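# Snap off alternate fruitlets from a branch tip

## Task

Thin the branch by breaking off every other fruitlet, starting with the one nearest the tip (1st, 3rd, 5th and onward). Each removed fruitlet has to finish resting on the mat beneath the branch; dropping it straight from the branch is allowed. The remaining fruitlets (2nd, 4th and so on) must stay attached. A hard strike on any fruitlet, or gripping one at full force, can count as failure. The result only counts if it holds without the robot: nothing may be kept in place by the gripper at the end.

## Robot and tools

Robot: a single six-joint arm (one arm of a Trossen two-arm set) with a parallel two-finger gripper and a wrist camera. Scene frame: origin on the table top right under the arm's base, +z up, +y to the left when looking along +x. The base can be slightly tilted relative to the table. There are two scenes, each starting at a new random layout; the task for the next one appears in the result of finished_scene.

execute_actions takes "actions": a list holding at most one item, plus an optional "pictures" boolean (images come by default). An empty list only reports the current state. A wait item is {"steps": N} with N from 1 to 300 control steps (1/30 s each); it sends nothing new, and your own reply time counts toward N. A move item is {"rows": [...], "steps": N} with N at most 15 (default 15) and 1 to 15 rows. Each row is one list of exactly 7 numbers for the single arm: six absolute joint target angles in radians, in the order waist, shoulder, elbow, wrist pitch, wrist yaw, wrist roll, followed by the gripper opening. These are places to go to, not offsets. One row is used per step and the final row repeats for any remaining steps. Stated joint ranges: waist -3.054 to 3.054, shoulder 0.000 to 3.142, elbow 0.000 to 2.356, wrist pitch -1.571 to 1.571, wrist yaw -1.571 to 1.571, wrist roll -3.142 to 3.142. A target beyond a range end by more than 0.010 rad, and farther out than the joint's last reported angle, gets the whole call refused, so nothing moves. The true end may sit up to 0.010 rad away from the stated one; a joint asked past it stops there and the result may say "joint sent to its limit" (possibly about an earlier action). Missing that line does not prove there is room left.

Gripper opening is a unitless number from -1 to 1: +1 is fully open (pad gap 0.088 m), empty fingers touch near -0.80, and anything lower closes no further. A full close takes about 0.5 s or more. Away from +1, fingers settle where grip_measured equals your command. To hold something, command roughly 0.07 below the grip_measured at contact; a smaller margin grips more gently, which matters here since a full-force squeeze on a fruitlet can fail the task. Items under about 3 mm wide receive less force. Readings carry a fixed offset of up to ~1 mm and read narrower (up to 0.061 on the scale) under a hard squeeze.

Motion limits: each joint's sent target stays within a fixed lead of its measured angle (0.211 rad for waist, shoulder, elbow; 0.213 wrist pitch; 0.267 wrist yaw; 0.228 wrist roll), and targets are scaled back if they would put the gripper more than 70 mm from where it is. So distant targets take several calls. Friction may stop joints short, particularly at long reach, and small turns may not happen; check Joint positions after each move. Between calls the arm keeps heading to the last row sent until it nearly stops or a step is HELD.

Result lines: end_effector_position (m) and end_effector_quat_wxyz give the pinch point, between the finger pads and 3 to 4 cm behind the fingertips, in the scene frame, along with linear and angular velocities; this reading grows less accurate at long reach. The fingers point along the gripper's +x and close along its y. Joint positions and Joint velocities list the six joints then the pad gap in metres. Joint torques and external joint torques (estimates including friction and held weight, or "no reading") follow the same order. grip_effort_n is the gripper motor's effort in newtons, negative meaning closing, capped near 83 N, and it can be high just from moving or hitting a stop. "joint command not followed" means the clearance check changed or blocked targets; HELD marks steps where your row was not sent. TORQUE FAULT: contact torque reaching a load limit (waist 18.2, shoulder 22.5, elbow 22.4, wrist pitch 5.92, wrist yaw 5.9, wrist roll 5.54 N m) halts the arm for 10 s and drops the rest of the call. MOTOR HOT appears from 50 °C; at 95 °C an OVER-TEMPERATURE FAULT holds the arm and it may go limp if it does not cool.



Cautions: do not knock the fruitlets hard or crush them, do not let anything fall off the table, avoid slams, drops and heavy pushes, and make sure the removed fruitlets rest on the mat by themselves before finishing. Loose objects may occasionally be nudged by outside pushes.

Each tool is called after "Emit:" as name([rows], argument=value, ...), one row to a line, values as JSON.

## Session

Emit:
show_instructions()

Emit:
execute_actions(actions=[])

Reference images for this scene: manual page 1, manual page 2, manual page 3, manual page 4.

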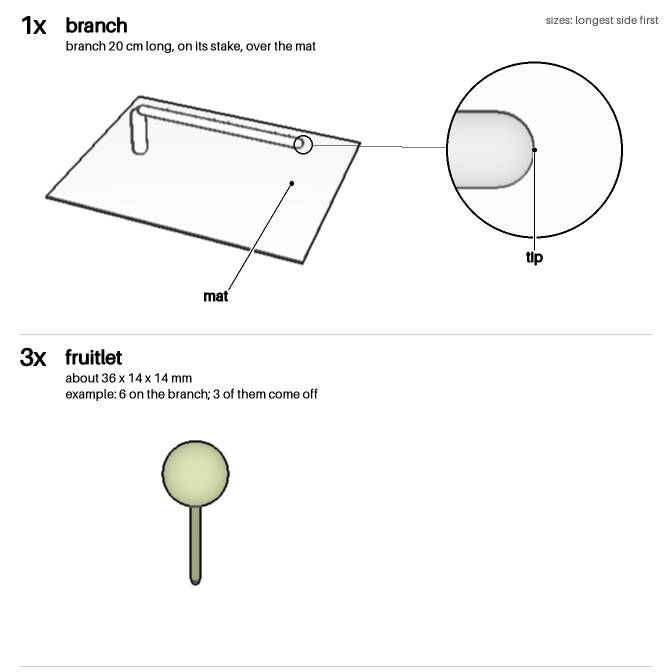

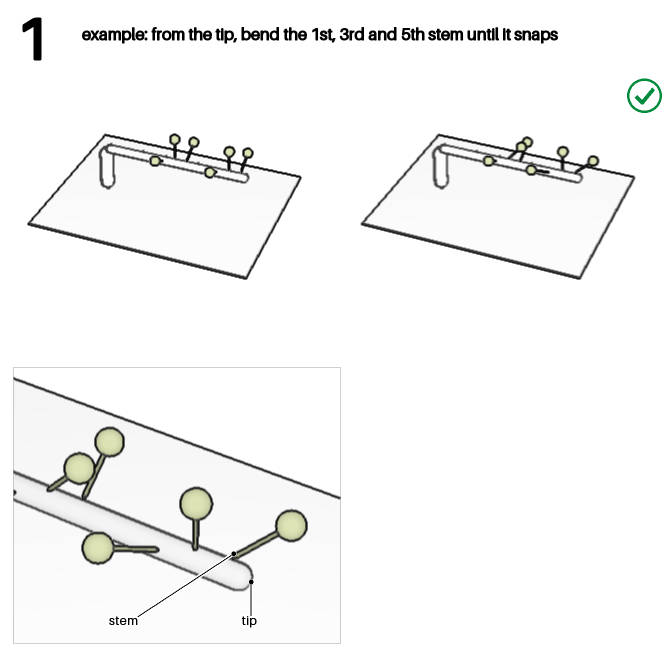

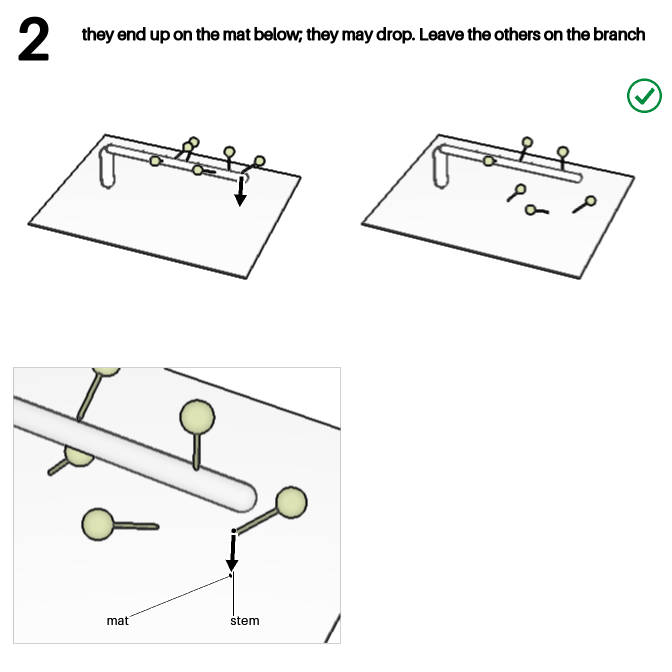

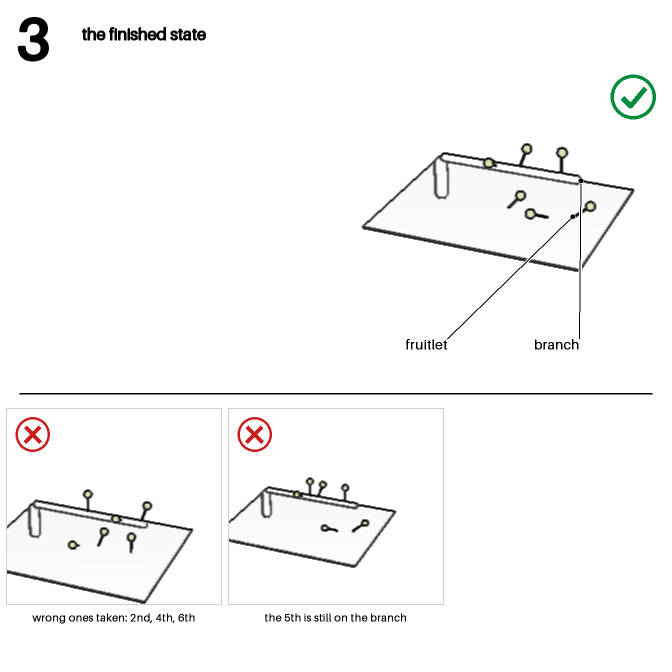

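Scene clock: 0.00 s of 4200.00 s.
end_effector_position=(+0.2314, -0.1137, +0.1306) grip_measured=+0.562 grip_effort_n=n/a end_effector_quat_wxyz=(+0.461, +0.536, +0.463, -0.535) end_effector_velocity=(-0.003, +0.002, +0.001) end_effector_angular_velocity=(+0.005, +0.013, -0.004)
Joint positions: [-0.658  2.355  0.996 -0.724 -0.607  0.939  0.067]
Joint velocities: [-0.002 -0.002  0.002 -0.022  0.007 -0.007 -0.   ]
Joint torques (N m, as the arm reports them, + toward a larger angle): no reading
External joint torques (N m, as the arm's controller estimates them; a push from outside toward a larger angle lowers the number): no reading
Motor temperatures (°C, as the motors report them): [35 30 29 25 26 26]
Heat: hottest waist 35 °C (+0.0 °C/min).

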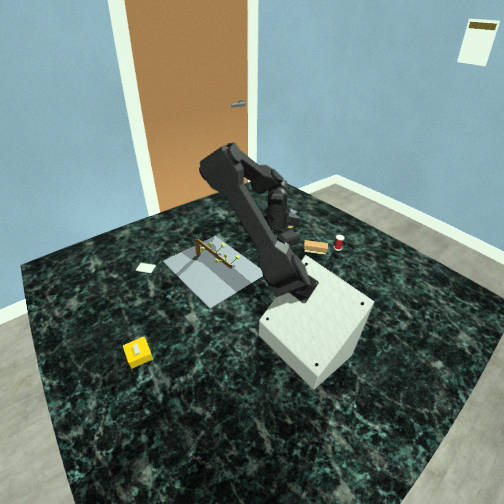

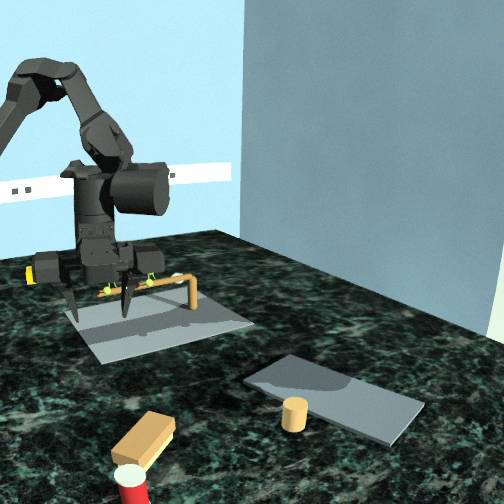

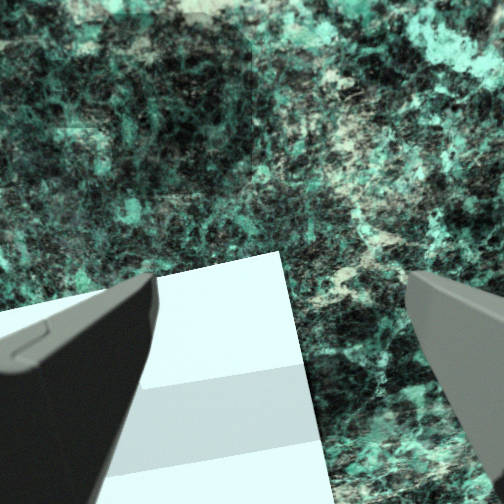

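Emit:
execute_actions([
  {"rows":[[-0.63,2.34,1.1,-0.8,-0.62,0.8,1],[-0.6,2.335,1.2,-0.87,-0.63,0.6,1],[-0.57,2.33,1.3,-0.95,-0.645,0.4,1],[-0.54,2.325,1.4,-1.02,-0.66,0.2,1],[-0.51,2.32,1.5,-1.1,-0.67,0.0,1],[-0.47,2.315,1.6,-1.2,-0.69,-0.25,1],[-0.421,2.309,1.687,-1.293,-0.703,-0.505,1]],"steps":15},
], pictures=false)

Emit:
execute_actions([
  {"steps":25},
])

Scene clock: 17.50 s of 4200.00 s.
end_effector_position=(+0.3768, -0.0124, +0.2144) grip_measured=+0.981 grip_effort_n=12.8 end_effector_quat_wxyz=(+0.678, +0.193, +0.682, -0.195) end_effector_velocity=(+0.064, +0.054, +0.108) end_effector_angular_velocity=(-0.076, -0.193, +1.964)
Joint positions: [-0.418  2.307  1.659 -1.27  -0.702  0.051  0.087]
Joint velocities: [-0.032 -0.11   0.369 -0.227 -0.007 -1.824  0.001]
Joint torques (N m, as the arm reports them, + toward a larger angle): [-5.99 -5.44  3.97 -0.1   0.01 -0.24]
External joint torques (N m, as the arm's controller estimates them; a push from outside toward a larger angle lowers the number): [ 1.07 -0.76  0.62 -0.24 -0.1  -0.25]
Motor temperatures (°C, as the motors report them): [36 31 29 25 26 26]
Heat: hottest waist 36 °C (+3.4 °C/min).
Steps of this call (steps 1 to 90: nothing new was sent; then 14.00 s passed at rest; steps 91 to 105: all 15 steps of this action). Readings (joint positions):
91: [-0.656 2.355 1.013 -0.750 -0.607 0.906]
92: [-0.648 2.355 1.047 -0.790 -0.608 0.846]
94: [-0.613 2.355 1.146 -0.881 -0.624 0.721]
98: [-0.503 2.331 1.379 -1.096 -0.674 0.486]
105: the state above

Scene clock: 18.33 s of 4200.00 s.
end_effector_position=(+0.3787, -0.0101, +0.2200) grip_measured=+0.984 grip_effort_n=12.8 end_effector_quat_wxyz=(+0.707, +0.002, +0.707, -0.003) end_effector_velocity=(-0.002, +0.004, +0.003) end_effector_angular_velocity=(+0.011, +0.003, -0.002)
Joint positions: [-0.422  2.305  1.68  -1.291 -0.702 -0.498  0.087]
Joint velocities: [-0.002 -0.007  0.002 -0.022 -0.007 -0.007 -0.   ]
Joint torques (N m, as the arm reports them, + toward a larger angle): [-5.8  -5.94  5.27 -0.04 -0.09 -0.26]
External joint torques (N m, as the arm's controller estimates them; a push from outside toward a larger angle lowers the number): [ 1.16  0.7   0.89 -0.28 -0.05 -0.26]
Motor temperatures (°C, as the motors report them): [36 31 29 25 26 26]
Heat: hottest waist 36 °C (+3.3 °C/min).
Steps of this call (steps 1 to 25: the robot went on to your last target). Readings (joint positions):
1: [-0.419 2.305 1.669 -1.276 -0.702 -0.011]
2: [-0.420 2.305 1.674 -1.280 -0.702 -0.074]
4: [-0.421 2.305 1.676 -1.285 -0.702 -0.197]
8: [-0.422 2.305 1.678 -1.289 -0.702 -0.408]
25: the state above

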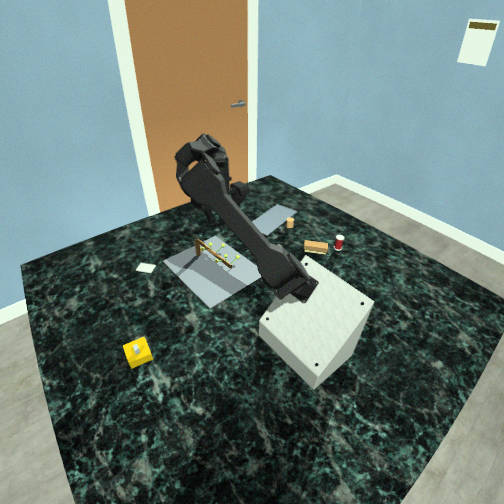

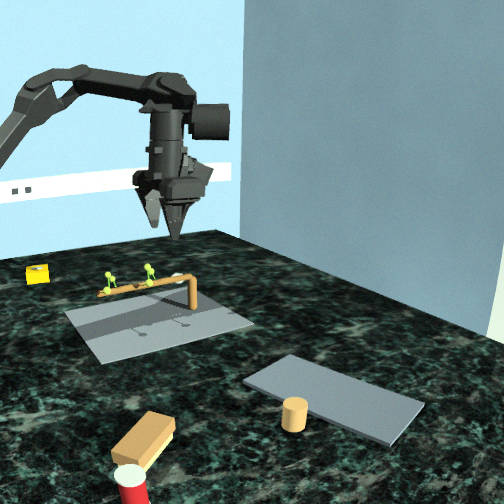

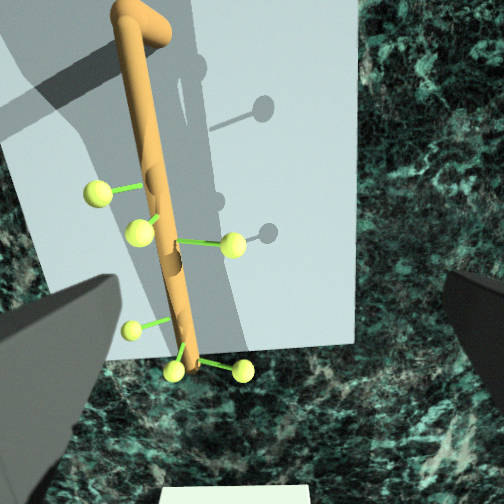

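Emit:
execute_actions(actions=[])

Emit:
zoom_image(camera="cam_wrist", region=[60, 150, 310, 400])

Scene clock: 44.00 s of 4200.00 s.
end_effector_position=(+0.3787, -0.0101, +0.2200) grip_measured=+0.984 grip_effort_n=12.8 end_effector_quat_wxyz=(+0.707, +0.002, +0.707, -0.003) end_effector_velocity=(-0.001, +0.002, +0.002) end_effector_angular_velocity=(+0.007, -0.004, +0.019)
Joint positions: [-0.422  2.305  1.68  -1.291 -0.702 -0.499  0.087]
Joint velocities: [-0.002 -0.007 -0.002 -0.007 -0.007 -0.022 -0.   ]
Joint torques (N m, as the arm reports them, + toward a larger angle): [-5.8  -5.96  5.36 -0.04 -0.1  -0.27]
External joint torques (N m, as the arm's controller estimates them; a push from outside toward a larger angle lowers the number): [ 1.15  0.61  1.   -0.28 -0.06 -0.27]
Motor temperatures (°C, as the motors report them): [39 32 30 25 26 26]
Heat: hottest waist 39 °C (+5.5 °C/min).
Steps of this call (steps 1 to 15: the robot went on to your last target; steps 16 to 90: nothing new was sent; then 22.67 s passed at rest). Readings (joint positions):
1: [-0.422 2.305 1.680 -1.291 -0.702 -0.498]
2: [-0.422 2.305 1.680 -1.291 -0.702 -0.498]
4: [-0.422 2.305 1.680 -1.291 -0.702 -0.498]
8: [-0.422 2.305 1.680 -1.291 -0.702 -0.499]
90: the state above
The arm was judged still, so your last target was given up. Only a new action makes it travel on or press farther. Fingers that are still opening or closing keep moving.

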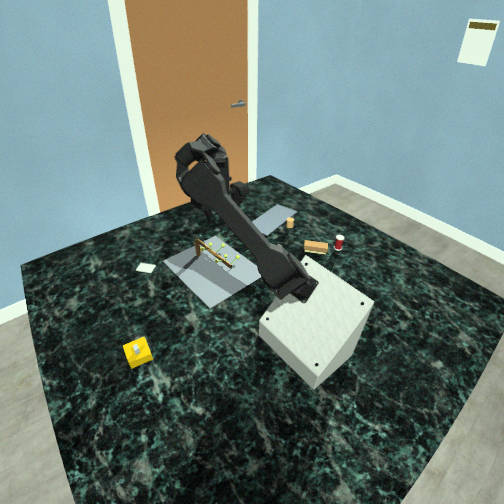

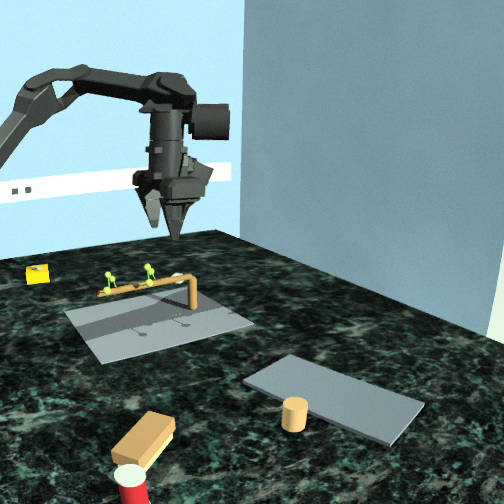

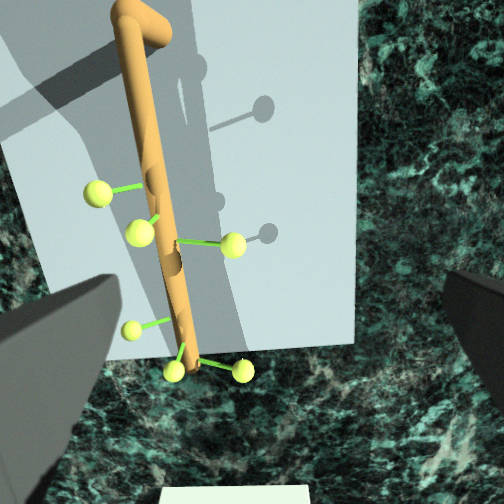

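Region (60, 150, 310, 400) of cam_wrist's 504x504 image, scaled by 2.016, with more detail than that image has.

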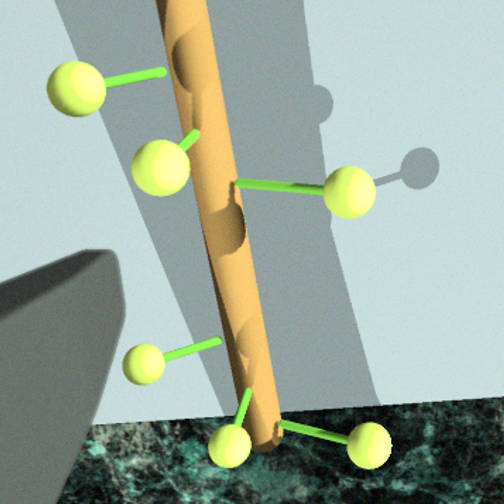

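Emit:
show_instructions()

Emit:
execute_actions([
  {"rows":[[-0.354,2.218,1.655,-1.296,-0.724,-0.42,1.0]],"steps":15},
])

Reference images for this scene: manual page 1, manual page 2, manual page 3, manual page 4.

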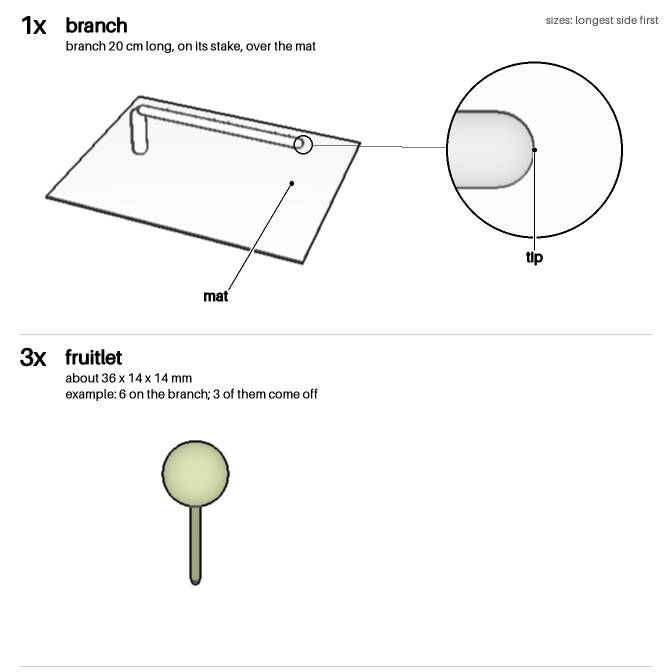

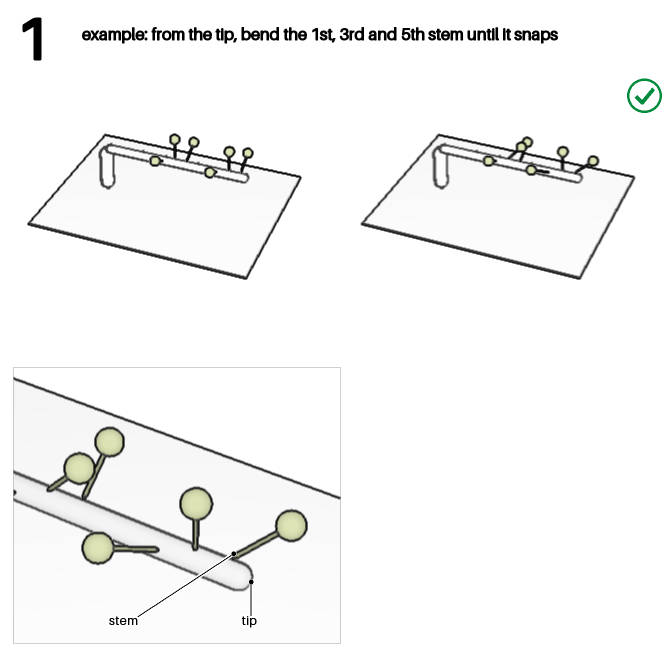

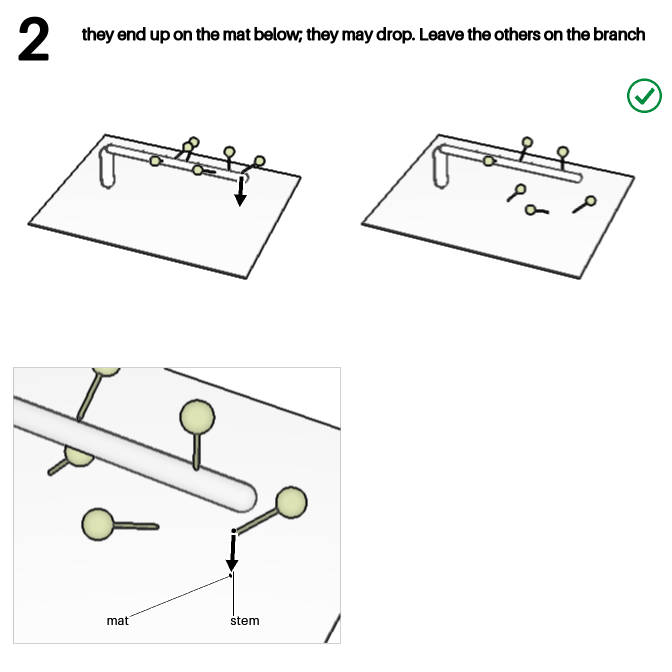

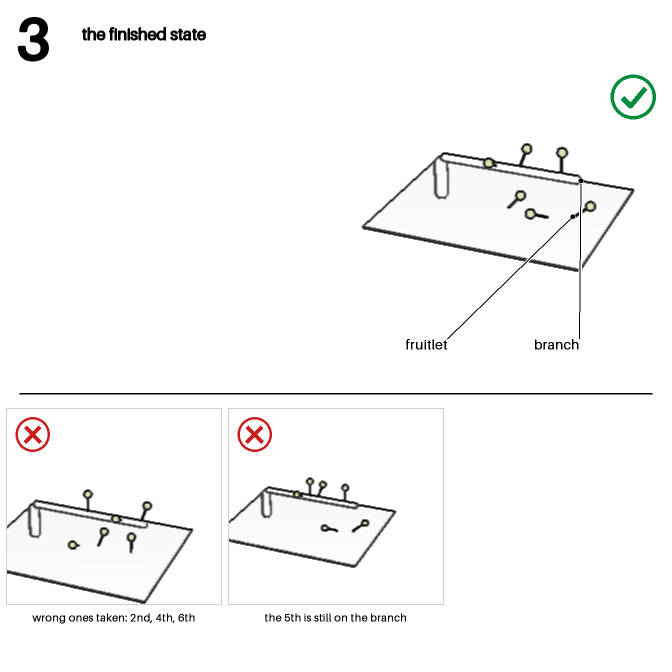

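Scene clock: 48.13 s of 4200.00 s.
end_effector_position=(+0.3817, +0.0293, +0.2197) grip_measured=+0.984 grip_effort_n=12.3 end_effector_quat_wxyz=(+0.707, -0.004, +0.707, +0.002) end_effector_velocity=(+0.000, -0.001, +0.002) end_effector_angular_velocity=(-0.010, -0.007, +0.014)
Joint positions: [-0.353  2.224  1.662 -1.294 -0.723 -0.427  0.087]
Joint velocities: [-0.002 -0.007 -0.002  0.007  0.007 -0.007 -0.   ]
Joint torques (N m, as the arm reports them, + toward a larger angle): [-5.92 -6.84  3.76  0.01 -0.08  0.22]
External joint torques (N m, as the arm's controller estimates them; a push from outside toward a larger angle lowers the number): [ 1.03 -0.47 -0.55 -0.24 -0.04  0.21]
Motor temperatures (°C, as the motors report them): [39 32 31 25 26 26]
Heat: hottest waist 39 °C (+5.0 °C/min).
Steps of this call (steps 1 to 90: nothing new was sent; then 0.63 s passed at rest; steps 91 to 105: all 15 steps of this action). Readings (joint positions):
91: [-0.417 2.295 1.678 -1.291 -0.702 -0.486]
92: [-0.408 2.285 1.671 -1.292 -0.705 -0.469]
94: [-0.381 2.261 1.665 -1.294 -0.714 -0.449]
98: [-0.350 2.226 1.665 -1.294 -0.723 -0.433]
105: the state above

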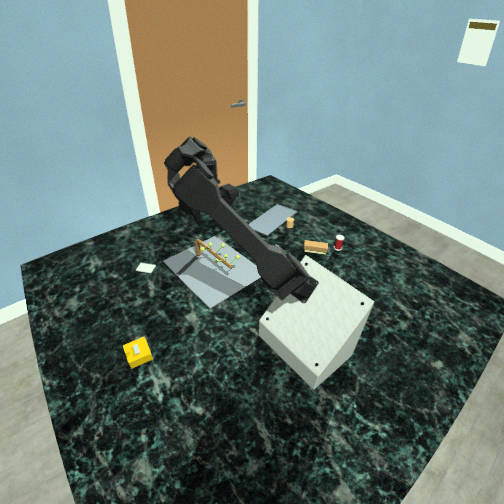

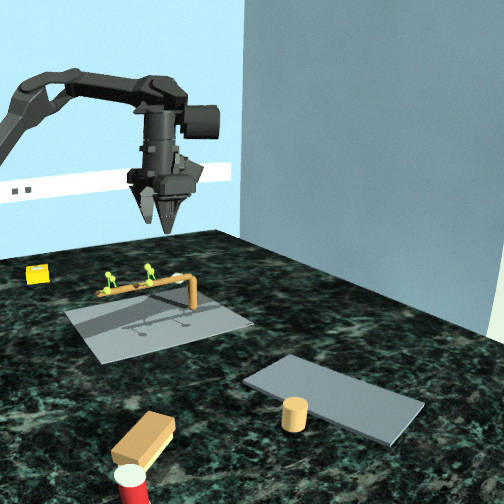

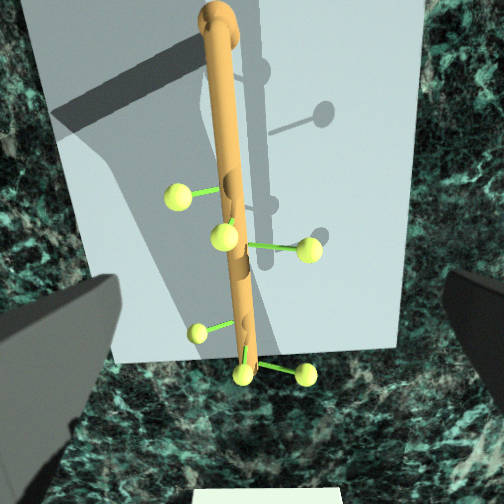

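Emit:
execute_actions([
  {"rows":[[-0.365,2.23,1.64,-1.296,-0.74,-0.36,0.8],[-0.385,2.245,1.6,-1.3,-0.76,-0.27,0.6],[-0.41,2.27,1.55,-1.305,-0.79,-0.16,0.4],[-0.44,2.305,1.49,-1.31,-0.82,-0.04,0.2],[-0.47,2.345,1.43,-1.315,-0.85,0.09,0.0],[-0.495,2.385,1.37,-1.32,-0.88,0.22,-0.2],[-0.515,2.415,1.32,-1.325,-0.9,0.33,-0.35],[-0.528,2.44,1.285,-1.328,-0.915,0.42,-0.35],[-0.535,2.453,1.259,-1.331,-0.927,0.481,-0.35]],"steps":15},
])

Scene clock: 126.13 s of 4200.00 s.
end_effector_position=(+0.2706, -0.0250, +0.1521) grip_measured=-0.314 grip_effort_n=-15.1 end_effector_quat_wxyz=(+0.420, +0.541, +0.646, -0.337) end_effector_velocity=(+0.025, +0.017, +0.006) end_effector_angular_velocity=(+0.034, +0.332, -1.119)
Joint positions: [-0.534  2.449  1.269 -1.329 -0.914  0.37   0.024]
Joint velocities: [ 0.002 -0.007 -0.002 -0.007 -0.198  1.15  -0.019]
Joint torques (N m, as the arm reports them, + toward a larger angle): [-4.6  -5.77  3.09 -0.43 -0.22  0.21]
External joint torques (N m, as the arm's controller estimates them; a push from outside toward a larger angle lowers the number): [ 1.2   0.65 -0.6  -0.24 -0.11  0.17]
Motor temperatures (°C, as the motors report them): [42 35 30 25 26 26]
Heat: hottest waist 42 °C (+2.0 °C/min).
Steps of this call (steps 1 to 15: the robot went on to your last target; steps 16 to 90: nothing new was sent; then 74.50 s passed at rest; steps 91 to 105: all 15 steps of this action). Readings (joint positions):
91: [-0.353 2.224 1.660 -1.294 -0.726 -0.412]
92: [-0.356 2.224 1.649 -1.294 -0.736 -0.374]
94: [-0.377 2.232 1.601 -1.297 -0.775 -0.255]
98: [-0.464 2.328 1.443 -1.308 -0.850 -0.042]
105: the state above

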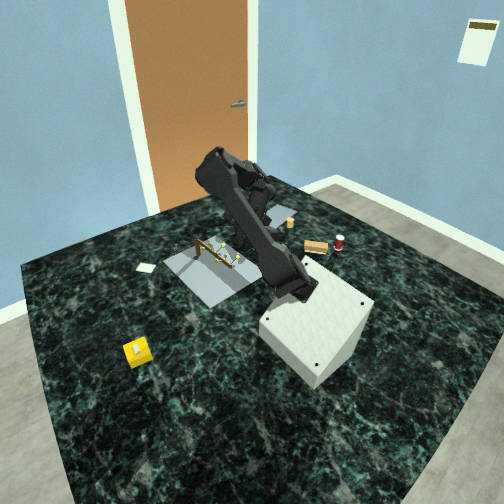

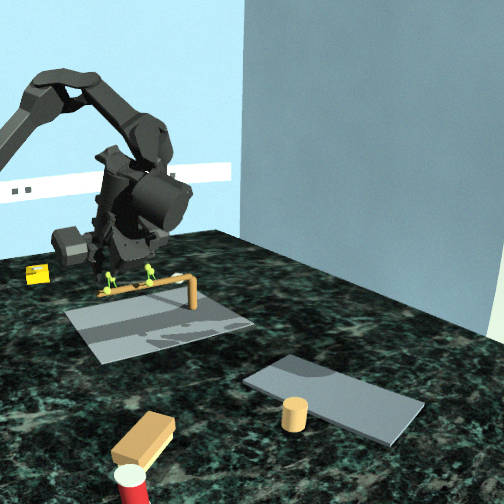

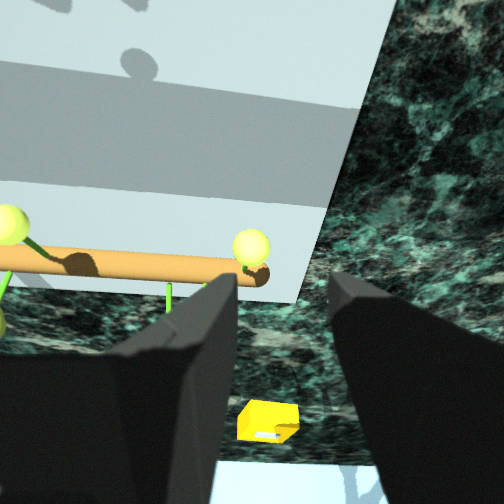

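Emit:
execute_actions([
  {"rows":[[-0.533,2.453,1.259,-1.331,-0.927,0.481,-0.35]],"steps":8},
])

Scene clock: 131.03 s of 4200.00 s.
end_effector_position=(+0.2709, -0.0238, +0.1520) grip_measured=-0.347 grip_effort_n=-15.1 end_effector_quat_wxyz=(+0.389, +0.567, +0.626, -0.367) end_effector_velocity=(-0.001, -0.000, -0.001) end_effector_angular_velocity=(-0.006, -0.007, +0.029)
Joint positions: [-0.534  2.449  1.265 -1.329 -0.924  0.474  0.022]
Joint velocities: [ 0.002 -0.002 -0.002  0.007  0.007 -0.022 -0.   ]
Joint torques (N m, as the arm reports them, + toward a larger angle): [-4.55 -5.43  2.93 -0.51 -0.21  0.22]
External joint torques (N m, as the arm's controller estimates them; a push from outside toward a larger angle lowers the number): [ 0.92  0.54 -0.44 -0.16 -0.1   0.22]
Motor temperatures (°C, as the motors report them): [42 35 30 25 26 26]
Heat: hottest waist 42 °C (+1.0 °C/min).
Steps of this call (steps 1 to 30: the robot went on to your last target; steps 31 to 90: nothing new was sent; then 1.63 s passed at rest; steps 91 to 98: all 8 steps of this action). Readings (joint positions):
91: [-0.534 2.449 1.265 -1.329 -0.924 0.474]
92: [-0.534 2.449 1.265 -1.329 -0.924 0.474]
94: [-0.534 2.449 1.265 -1.329 -0.924 0.474]
98: the state above

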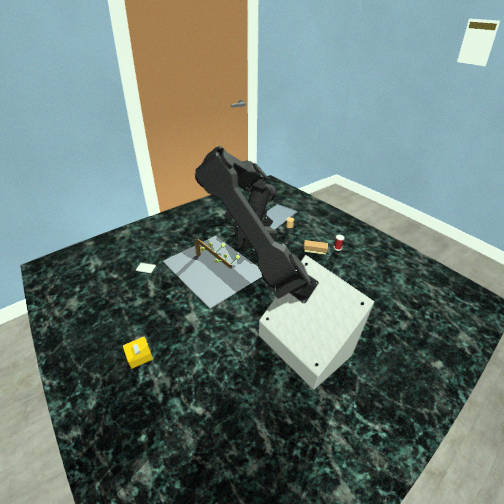

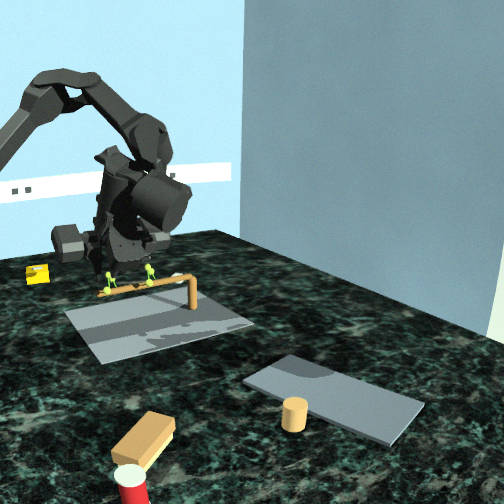

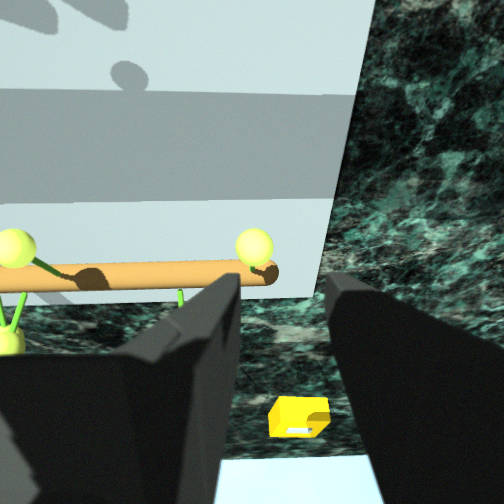

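Emit:
execute_actions([
  {"rows":[[-0.52,2.44,1.25,-1.31,-0.935,0.49,-0.35],[-0.505,2.437,1.24,-1.285,-0.947,0.51,-0.35],[-0.49,2.434,1.228,-1.26,-0.96,0.53,-0.35],[-0.475,2.431,1.216,-1.235,-0.973,0.548,-0.35],[-0.46,2.429,1.204,-1.21,-0.984,0.565,-0.35],[-0.445,2.427,1.194,-1.185,-0.993,0.58,-0.35],[-0.436,2.425,1.188,-1.174,-0.998,0.588,-0.35]],"steps":15},
])

Scene clock: 149.67 s of 4200.00 s.
end_effector_position=(+0.2741, -0.0096, +0.1222) grip_measured=-0.347 grip_effort_n=-15.1 end_effector_quat_wxyz=(+0.392, +0.564, +0.627, -0.368) end_effector_velocity=(+0.004, +0.003, +0.003) end_effector_angular_velocity=(+0.001, -0.035, +0.004)
Joint positions: [-0.438  2.437  1.196 -1.18  -0.993  0.58   0.022]
Joint velocities: [-0.002 -0.022 -0.012  0.022 -0.022  0.007  0.   ]
Joint torques (N m, as the arm reports them, + toward a larger angle): [-4.57 -6.93  2.55 -0.22 -0.24  0.22]
External joint torques (N m, as the arm's controller estimates them; a push from outside toward a larger angle lowers the number): [ 1.02 -1.1  -0.43  0.1  -0.12  0.22]
Motor temperatures (°C, as the motors report them): [41 34 30 25 26 26]
Heat: hottest waist 41 °C (+0.0 °C/min).
Steps of this call (steps 1 to 15: the robot went on to your last target; steps 16 to 90: nothing new was sent; then 15.13 s passed at rest; steps 91 to 105: all 15 steps of this action). Readings (joint positions):
91: [-0.533 2.449 1.263 -1.328 -0.926 0.477]
92: [-0.530 2.449 1.260 -1.318 -0.931 0.484]
94: [-0.514 2.447 1.246 -1.282 -0.947 0.508]
98: [-0.459 2.441 1.210 -1.210 -0.980 0.559]
105: the state above

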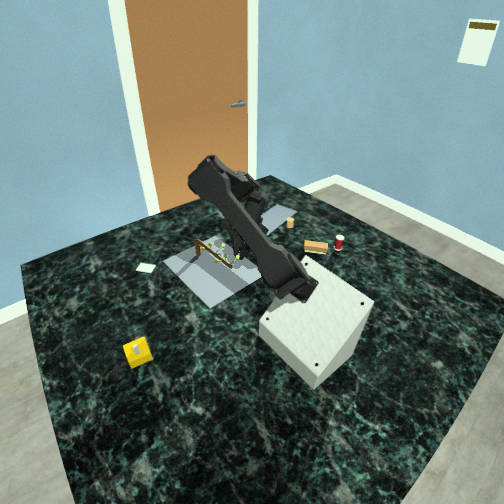

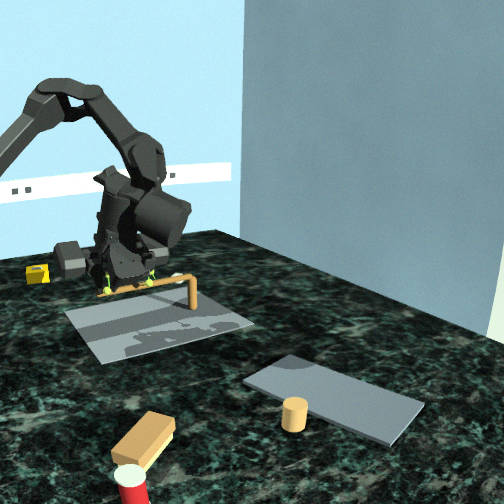

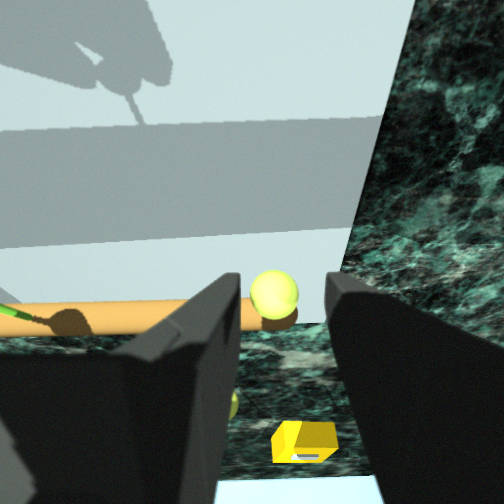

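Emit:
execute_actions([
  {"rows":[[-0.43,2.422,1.185,-1.168,-1.0,0.59,-0.35],[-0.42,2.419,1.179,-1.153,-1.008,0.603,-0.35],[-0.41,2.416,1.172,-1.138,-1.016,0.616,-0.35],[-0.4,2.413,1.166,-1.123,-1.024,0.628,-0.35],[-0.39,2.41,1.16,-1.11,-1.032,0.64,-0.35],[-0.383,2.408,1.155,-1.1,-1.038,0.65,-0.35],[-0.378,2.407,1.152,-1.092,-1.042,0.655,-0.35]],"steps":14},
])

Scene clock: 163.87 s of 4200.00 s.
end_effector_position=(+0.2770, +0.0018, +0.1085) grip_measured=-0.347 grip_effort_n=-15.1 end_effector_quat_wxyz=(+0.395, +0.563, +0.628, -0.365) end_effector_velocity=(+0.002, +0.002, -0.001) end_effector_angular_velocity=(+0.003, -0.025, -0.005)
Joint positions: [-0.38   2.419  1.159 -1.097 -1.038  0.646  0.022]
Joint velocities: [ 0.002 -0.012 -0.017  0.037 -0.022  0.022 -0.   ]
Joint torques (N m, as the arm reports them, + toward a larger angle): [-4.6  -6.93  2.33 -0.19 -0.26  0.21]
External joint torques (N m, as the arm's controller estimates them; a push from outside toward a larger angle lowers the number): [ 1.08 -1.16 -0.5   0.09 -0.12  0.21]
Motor temperatures (°C, as the motors report them): [40 35 29 25 26 26]
Heat: hottest waist 40 °C (-2.0 °C/min).
Steps of this call (steps 1 to 15: the robot went on to your last target; steps 16 to 90: nothing new was sent; then 10.73 s passed at rest; steps 91 to 104: all 14 steps of this action). Readings (joint positions):
91: [-0.437 2.436 1.194 -1.175 -0.995 0.582]
92: [-0.436 2.435 1.192 -1.170 -0.998 0.586]
94: [-0.426 2.430 1.184 -1.151 -1.007 0.601]
98: [-0.392 2.421 1.167 -1.113 -1.029 0.633]
104: the state above

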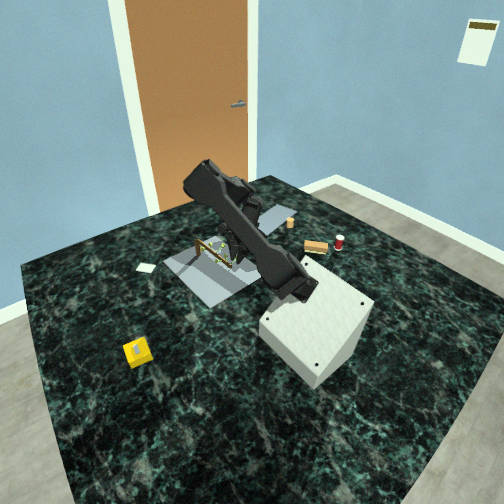

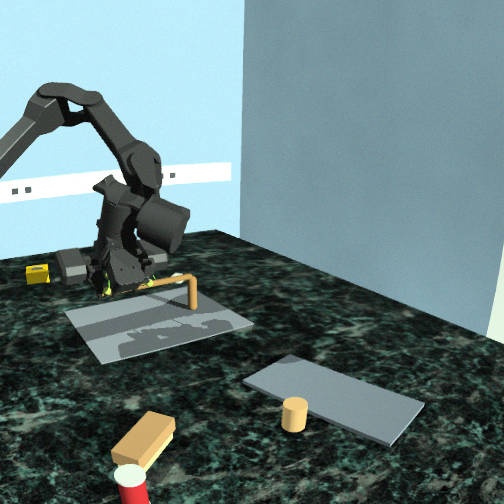

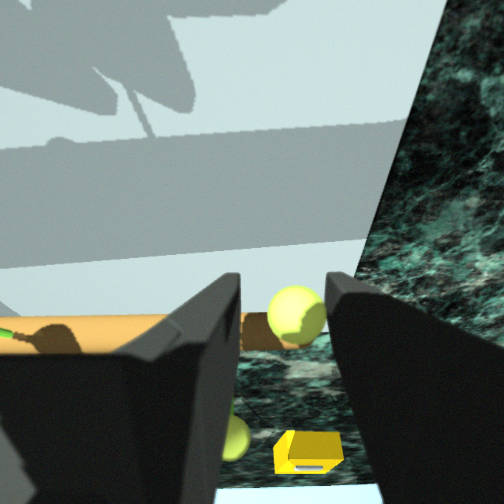

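Emit:
execute_actions([
  {"rows":[[-0.377,2.425,1.168,-1.099,-1.041,0.652,-0.35],[-0.375,2.43,1.176,-1.1,-1.043,0.656,-0.35],[-0.373,2.432,1.181,-1.101,-1.044,0.66,-0.35],[-0.371,2.433,1.186,-1.102,-1.046,0.664,-0.35],[-0.369,2.434,1.191,-1.103,-1.048,0.668,-0.35],[-0.367,2.435,1.196,-1.104,-1.049,0.672,-0.35],[-0.365,2.437,1.201,-1.105,-1.051,0.676,-0.35],[-0.363,2.438,1.206,-1.106,-1.053,0.68,-0.35],[-0.361,2.439,1.211,-1.107,-1.054,0.684,-0.35],[-0.359,2.44,1.216,-1.108,-1.056,0.688,-0.35],[-0.357,2.442,1.221,-1.109,-1.058,0.692,-0.35],[-0.354,2.443,1.226,-1.11,-1.06,0.696,-0.35],[-0.352,2.444,1.23,-1.111,-1.061,0.698,-0.35],[-0.35,2.445,1.233,-1.112,-1.062,0.7,-0.35]],"steps":15},
])

Scene clock: 180.30 s of 4200.00 s.
end_effector_position=(+0.2931, +0.0051, +0.1083) grip_measured=-0.347 grip_effort_n=-15.1 end_effector_quat_wxyz=(+0.396, +0.564, +0.626, -0.365) end_effector_velocity=(+0.023, +0.011, -0.003) end_effector_angular_velocity=(-0.005, +0.008, +0.024)
Joint positions: [-0.356  2.431  1.219 -1.108 -1.055  0.688  0.022]
Joint velocities: [ 0.056  0.012  0.09  -0.022 -0.022  0.051 -0.   ]
Joint torques (N m, as the arm reports them, + toward a larger angle): [-4.9  -4.51  3.76 -0.48 -0.3   0.22]
External joint torques (N m, as the arm's controller estimates them; a push from outside toward a larger angle lowers the number): [ 1.18  1.54  0.86 -0.2  -0.15  0.22]
Motor temperatures (°C, as the motors report them): [40 35 29 25 26 26]
Heat: hottest waist 40 °C (-2.0 °C/min).
Steps of this call (steps 1 to 15: the robot went on to your last target; steps 16 to 90: nothing new was sent; then 12.93 s passed at rest; steps 91 to 105: all 15 steps of this action). Readings (joint positions):
91: [-0.380 2.418 1.158 -1.094 -1.039 0.649]
92: [-0.380 2.418 1.160 -1.094 -1.039 0.649]
94: [-0.378 2.418 1.166 -1.096 -1.040 0.652]
98: [-0.371 2.422 1.187 -1.101 -1.046 0.665]
105: the state above

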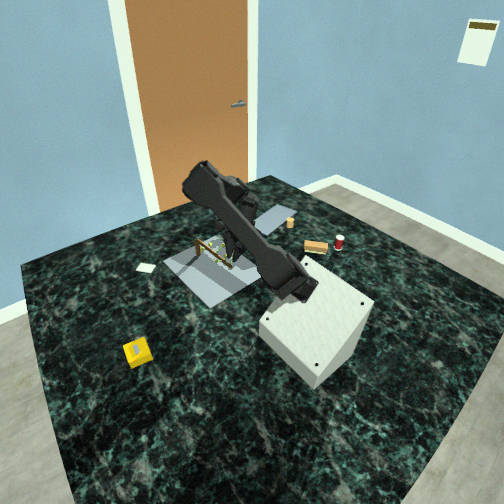

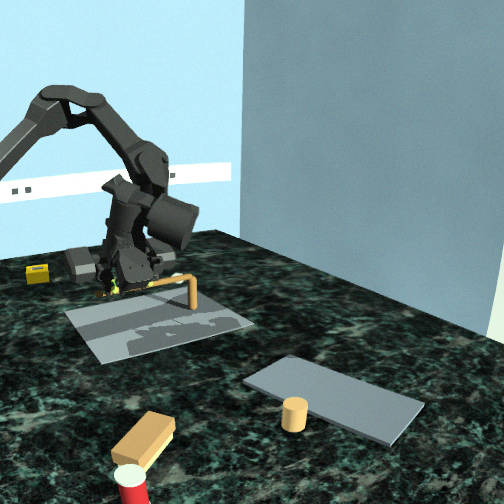

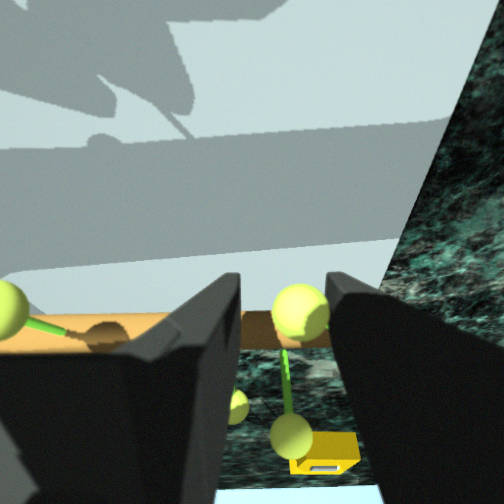

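Emit:
execute_actions([
  {"rows":[[-0.349,2.446,1.237,-1.112,-1.063,0.703,-0.35],[-0.347,2.447,1.241,-1.113,-1.064,0.706,-0.35],[-0.345,2.448,1.245,-1.113,-1.065,0.709,-0.35],[-0.343,2.449,1.249,-1.114,-1.066,0.712,-0.35],[-0.341,2.45,1.253,-1.114,-1.067,0.715,-0.35],[-0.339,2.451,1.257,-1.115,-1.068,0.718,-0.35],[-0.337,2.452,1.261,-1.115,-1.069,0.721,-0.35],[-0.335,2.453,1.265,-1.116,-1.07,0.724,-0.35],[-0.333,2.454,1.269,-1.117,-1.071,0.727,-0.35],[-0.331,2.455,1.273,-1.118,-1.073,0.73,-0.35],[-0.329,2.456,1.277,-1.119,-1.075,0.733,-0.35],[-0.327,2.457,1.281,-1.12,-1.076,0.735,-0.35]],"steps":15},
])

Scene clock: 194.33 s of 4200.00 s.
end_effector_position=(+0.3068, +0.0097, +0.1066) grip_measured=-0.347 grip_effort_n=-15.1 end_effector_quat_wxyz=(+0.395, +0.564, +0.627, -0.366) end_effector_velocity=(+0.012, +0.008, +0.002) end_effector_angular_velocity=(+0.008, -0.004, +0.003)
Joint positions: [-0.33   2.444  1.272 -1.117 -1.072  0.726  0.022]
Joint velocities: [ 0.022 -0.002  0.042 -0.022 -0.022  0.022 -0.   ]
Joint torques (N m, as the arm reports them, + toward a larger angle): [-5.01 -4.58  3.71 -0.46 -0.27  0.24]
External joint torques (N m, as the arm's controller estimates them; a push from outside toward a larger angle lowers the number): [ 1.29  1.63  0.76 -0.2  -0.11  0.24]
Motor temperatures (°C, as the motors report them): [40 34 30 25 26 26]
Heat: hottest waist 40 °C (-2.0 °C/min).
Steps of this call (steps 1 to 15: the robot went on to your last target; steps 16 to 90: nothing new was sent; then 10.53 s passed at rest; steps 91 to 105: all 15 steps of this action). Readings (joint positions):
91: [-0.353 2.434 1.226 -1.110 -1.057 0.694]
92: [-0.352 2.434 1.228 -1.111 -1.058 0.696]
94: [-0.350 2.436 1.233 -1.111 -1.060 0.700]
98: [-0.343 2.439 1.249 -1.112 -1.065 0.710]
105: the state above

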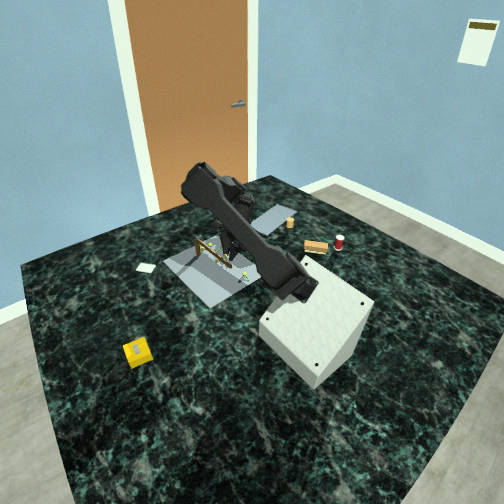

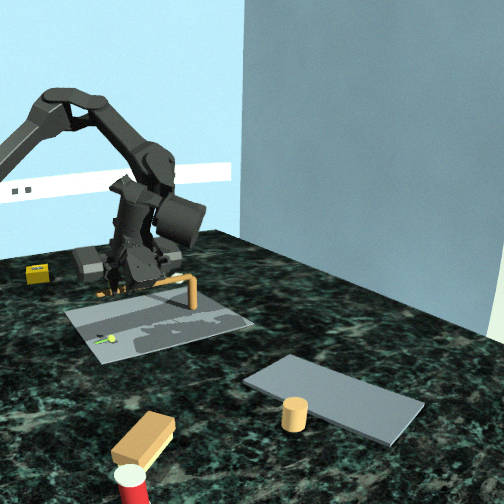

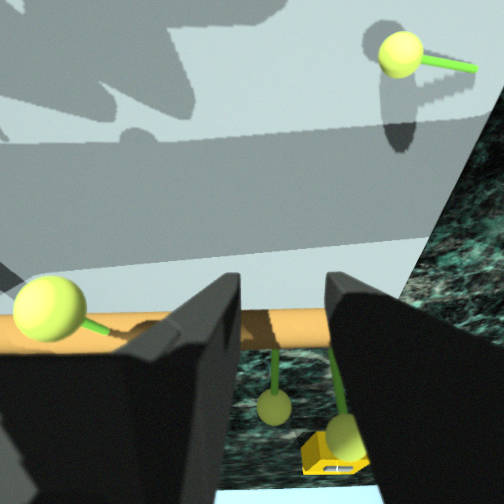

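Emit:
execute_actions([
  {"rows":[[-0.345,2.444,1.28,-1.14,-1.062,0.715,-0.35],[-0.365,2.446,1.295,-1.175,-1.046,0.69,-0.35],[-0.39,2.448,1.315,-1.215,-1.028,0.665,-0.35],[-0.415,2.45,1.335,-1.26,-1.01,0.64,-0.35],[-0.44,2.452,1.36,-1.305,-0.99,0.61,-0.35],[-0.46,2.452,1.38,-1.345,-0.972,0.585,-0.35],[-0.47,2.44,1.39,-1.36,-0.96,0.58,-0.35],[-0.46,2.4,1.38,-1.35,-0.95,0.62,-0.35],[-0.435,2.34,1.35,-1.31,-0.93,0.69,-0.35],[-0.4,2.27,1.31,-1.25,-0.9,0.78,-0.35],[-0.36,2.2,1.27,-1.19,-0.875,0.87,-0.35],[-0.32,2.13,1.23,-1.13,-0.85,0.96,-0.35],[-0.28,2.06,1.19,-1.07,-0.825,1.05,-0.35],[-0.245,1.99,1.16,-1.02,-0.8,1.13,-0.35],[-0.22,1.93,1.13,-0.98,-0.78,1.2,-0.35]],"steps":15},
], pictures=false)

Emit:
execute_actions([
  {"rows":[[-0.2,1.89,1.105,-0.95,-0.765,1.25,-0.35],[-0.187,1.864,1.093,-0.935,-0.756,1.284,-0.35]],"steps":12},
])

Scene clock: 231.90 s of 4200.00 s.
end_effector_position=(+0.3064, +0.0363, +0.1541) grip_measured=-0.347 grip_effort_n=-15.1 end_effector_quat_wxyz=(+0.469, +0.493, +0.578, -0.450) end_effector_velocity=(+0.001, +0.356, -0.048) end_effector_angular_velocity=(-1.227, -0.138, +0.576)
Joint positions: [-0.308  2.13   1.218 -1.093 -0.842  0.974  0.022]
Joint velocities: [ 1.179 -1.746 -0.823  1.253  0.593  1.839 -0.   ]
Joint torques (N m, as the arm reports them, + toward a larger angle): [-5.41 -5.93  2.22 -0.11  0.17  0.23]
External joint torques (N m, as the arm's controller estimates them; a push from outside toward a larger angle lowers the number): [ 1.1  -0.87 -0.67  0.05  0.13  0.21]
Motor temperatures (°C, as the motors report them): [40 33 30 26 26 26]
Heat: hottest waist 40 °C (+0.0 °C/min).
Steps of this call (steps 1 to 15: the robot went on to your last target; steps 16 to 90: nothing new was sent; then 34.07 s passed at rest; steps 91 to 105: all 15 steps of this action). Readings (joint positions):
91: [-0.330 2.445 1.275 -1.122 -1.073 0.729]
92: [-0.334 2.445 1.278 -1.136 -1.069 0.724]
94: [-0.356 2.445 1.294 -1.187 -1.045 0.692]
98: [-0.438 2.439 1.354 -1.299 -0.988 0.629]
105: the state above

Scene clock: 232.30 s of 4200.00 s.
end_effector_position=(+0.3027, +0.0788, +0.1592) grip_measured=-0.347 grip_effort_n=-15.1 end_effector_quat_wxyz=(+0.521, +0.476, +0.524, -0.477) end_effector_velocity=(-0.012, -0.006, -0.005) end_effector_angular_velocity=(-0.003, +0.019, -0.108)
Joint positions: [-0.19   1.878  1.101 -0.941 -0.76   1.271  0.022]
Joint velocities: [-0.007 -0.007 -0.046  0.007  0.007  0.081 -0.   ]
Joint torques (N m, as the arm reports them, + toward a larger angle): [-4.33 -6.1   3.59  0.27  0.13  0.22]
External joint torques (N m, as the arm's controller estimates them; a push from outside toward a larger angle lowers the number): [ 1.01 -1.08 -0.41  0.02  0.08  0.22]
Motor temperatures (°C, as the motors report them): [40 33 30 26 26 26]
Heat: hottest waist 40 °C (+0.0 °C/min).
Steps of this call (steps 1 to 12: all 12 steps of this action). Readings (joint positions):
1: [-0.271 2.071 1.191 -1.052 -0.823 1.036]
2: [-0.239 2.014 1.166 -1.021 -0.806 1.098]
4: [-0.200 1.931 1.134 -0.985 -0.787 1.186]
8: [-0.190 1.879 1.115 -0.948 -0.766 1.253]
12: the state above

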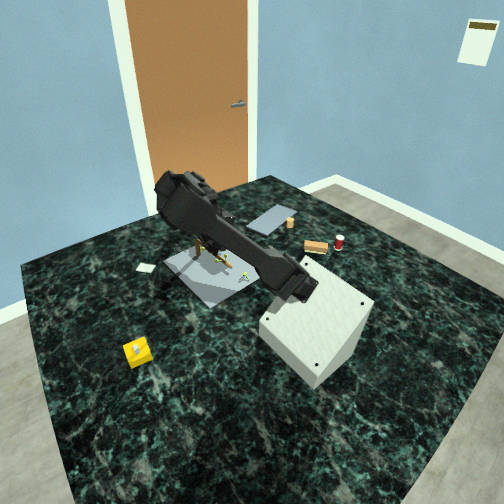

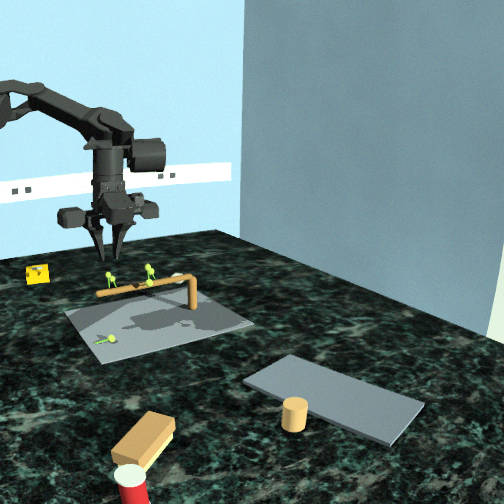

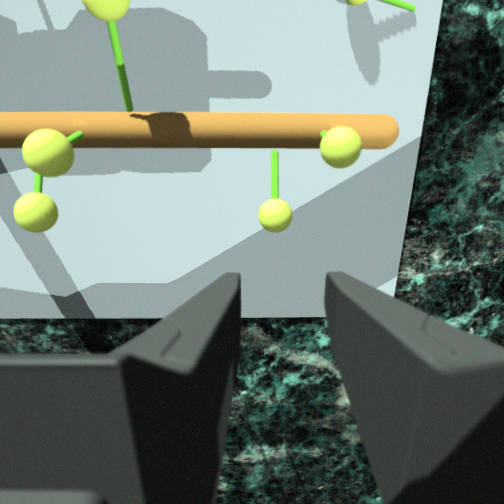

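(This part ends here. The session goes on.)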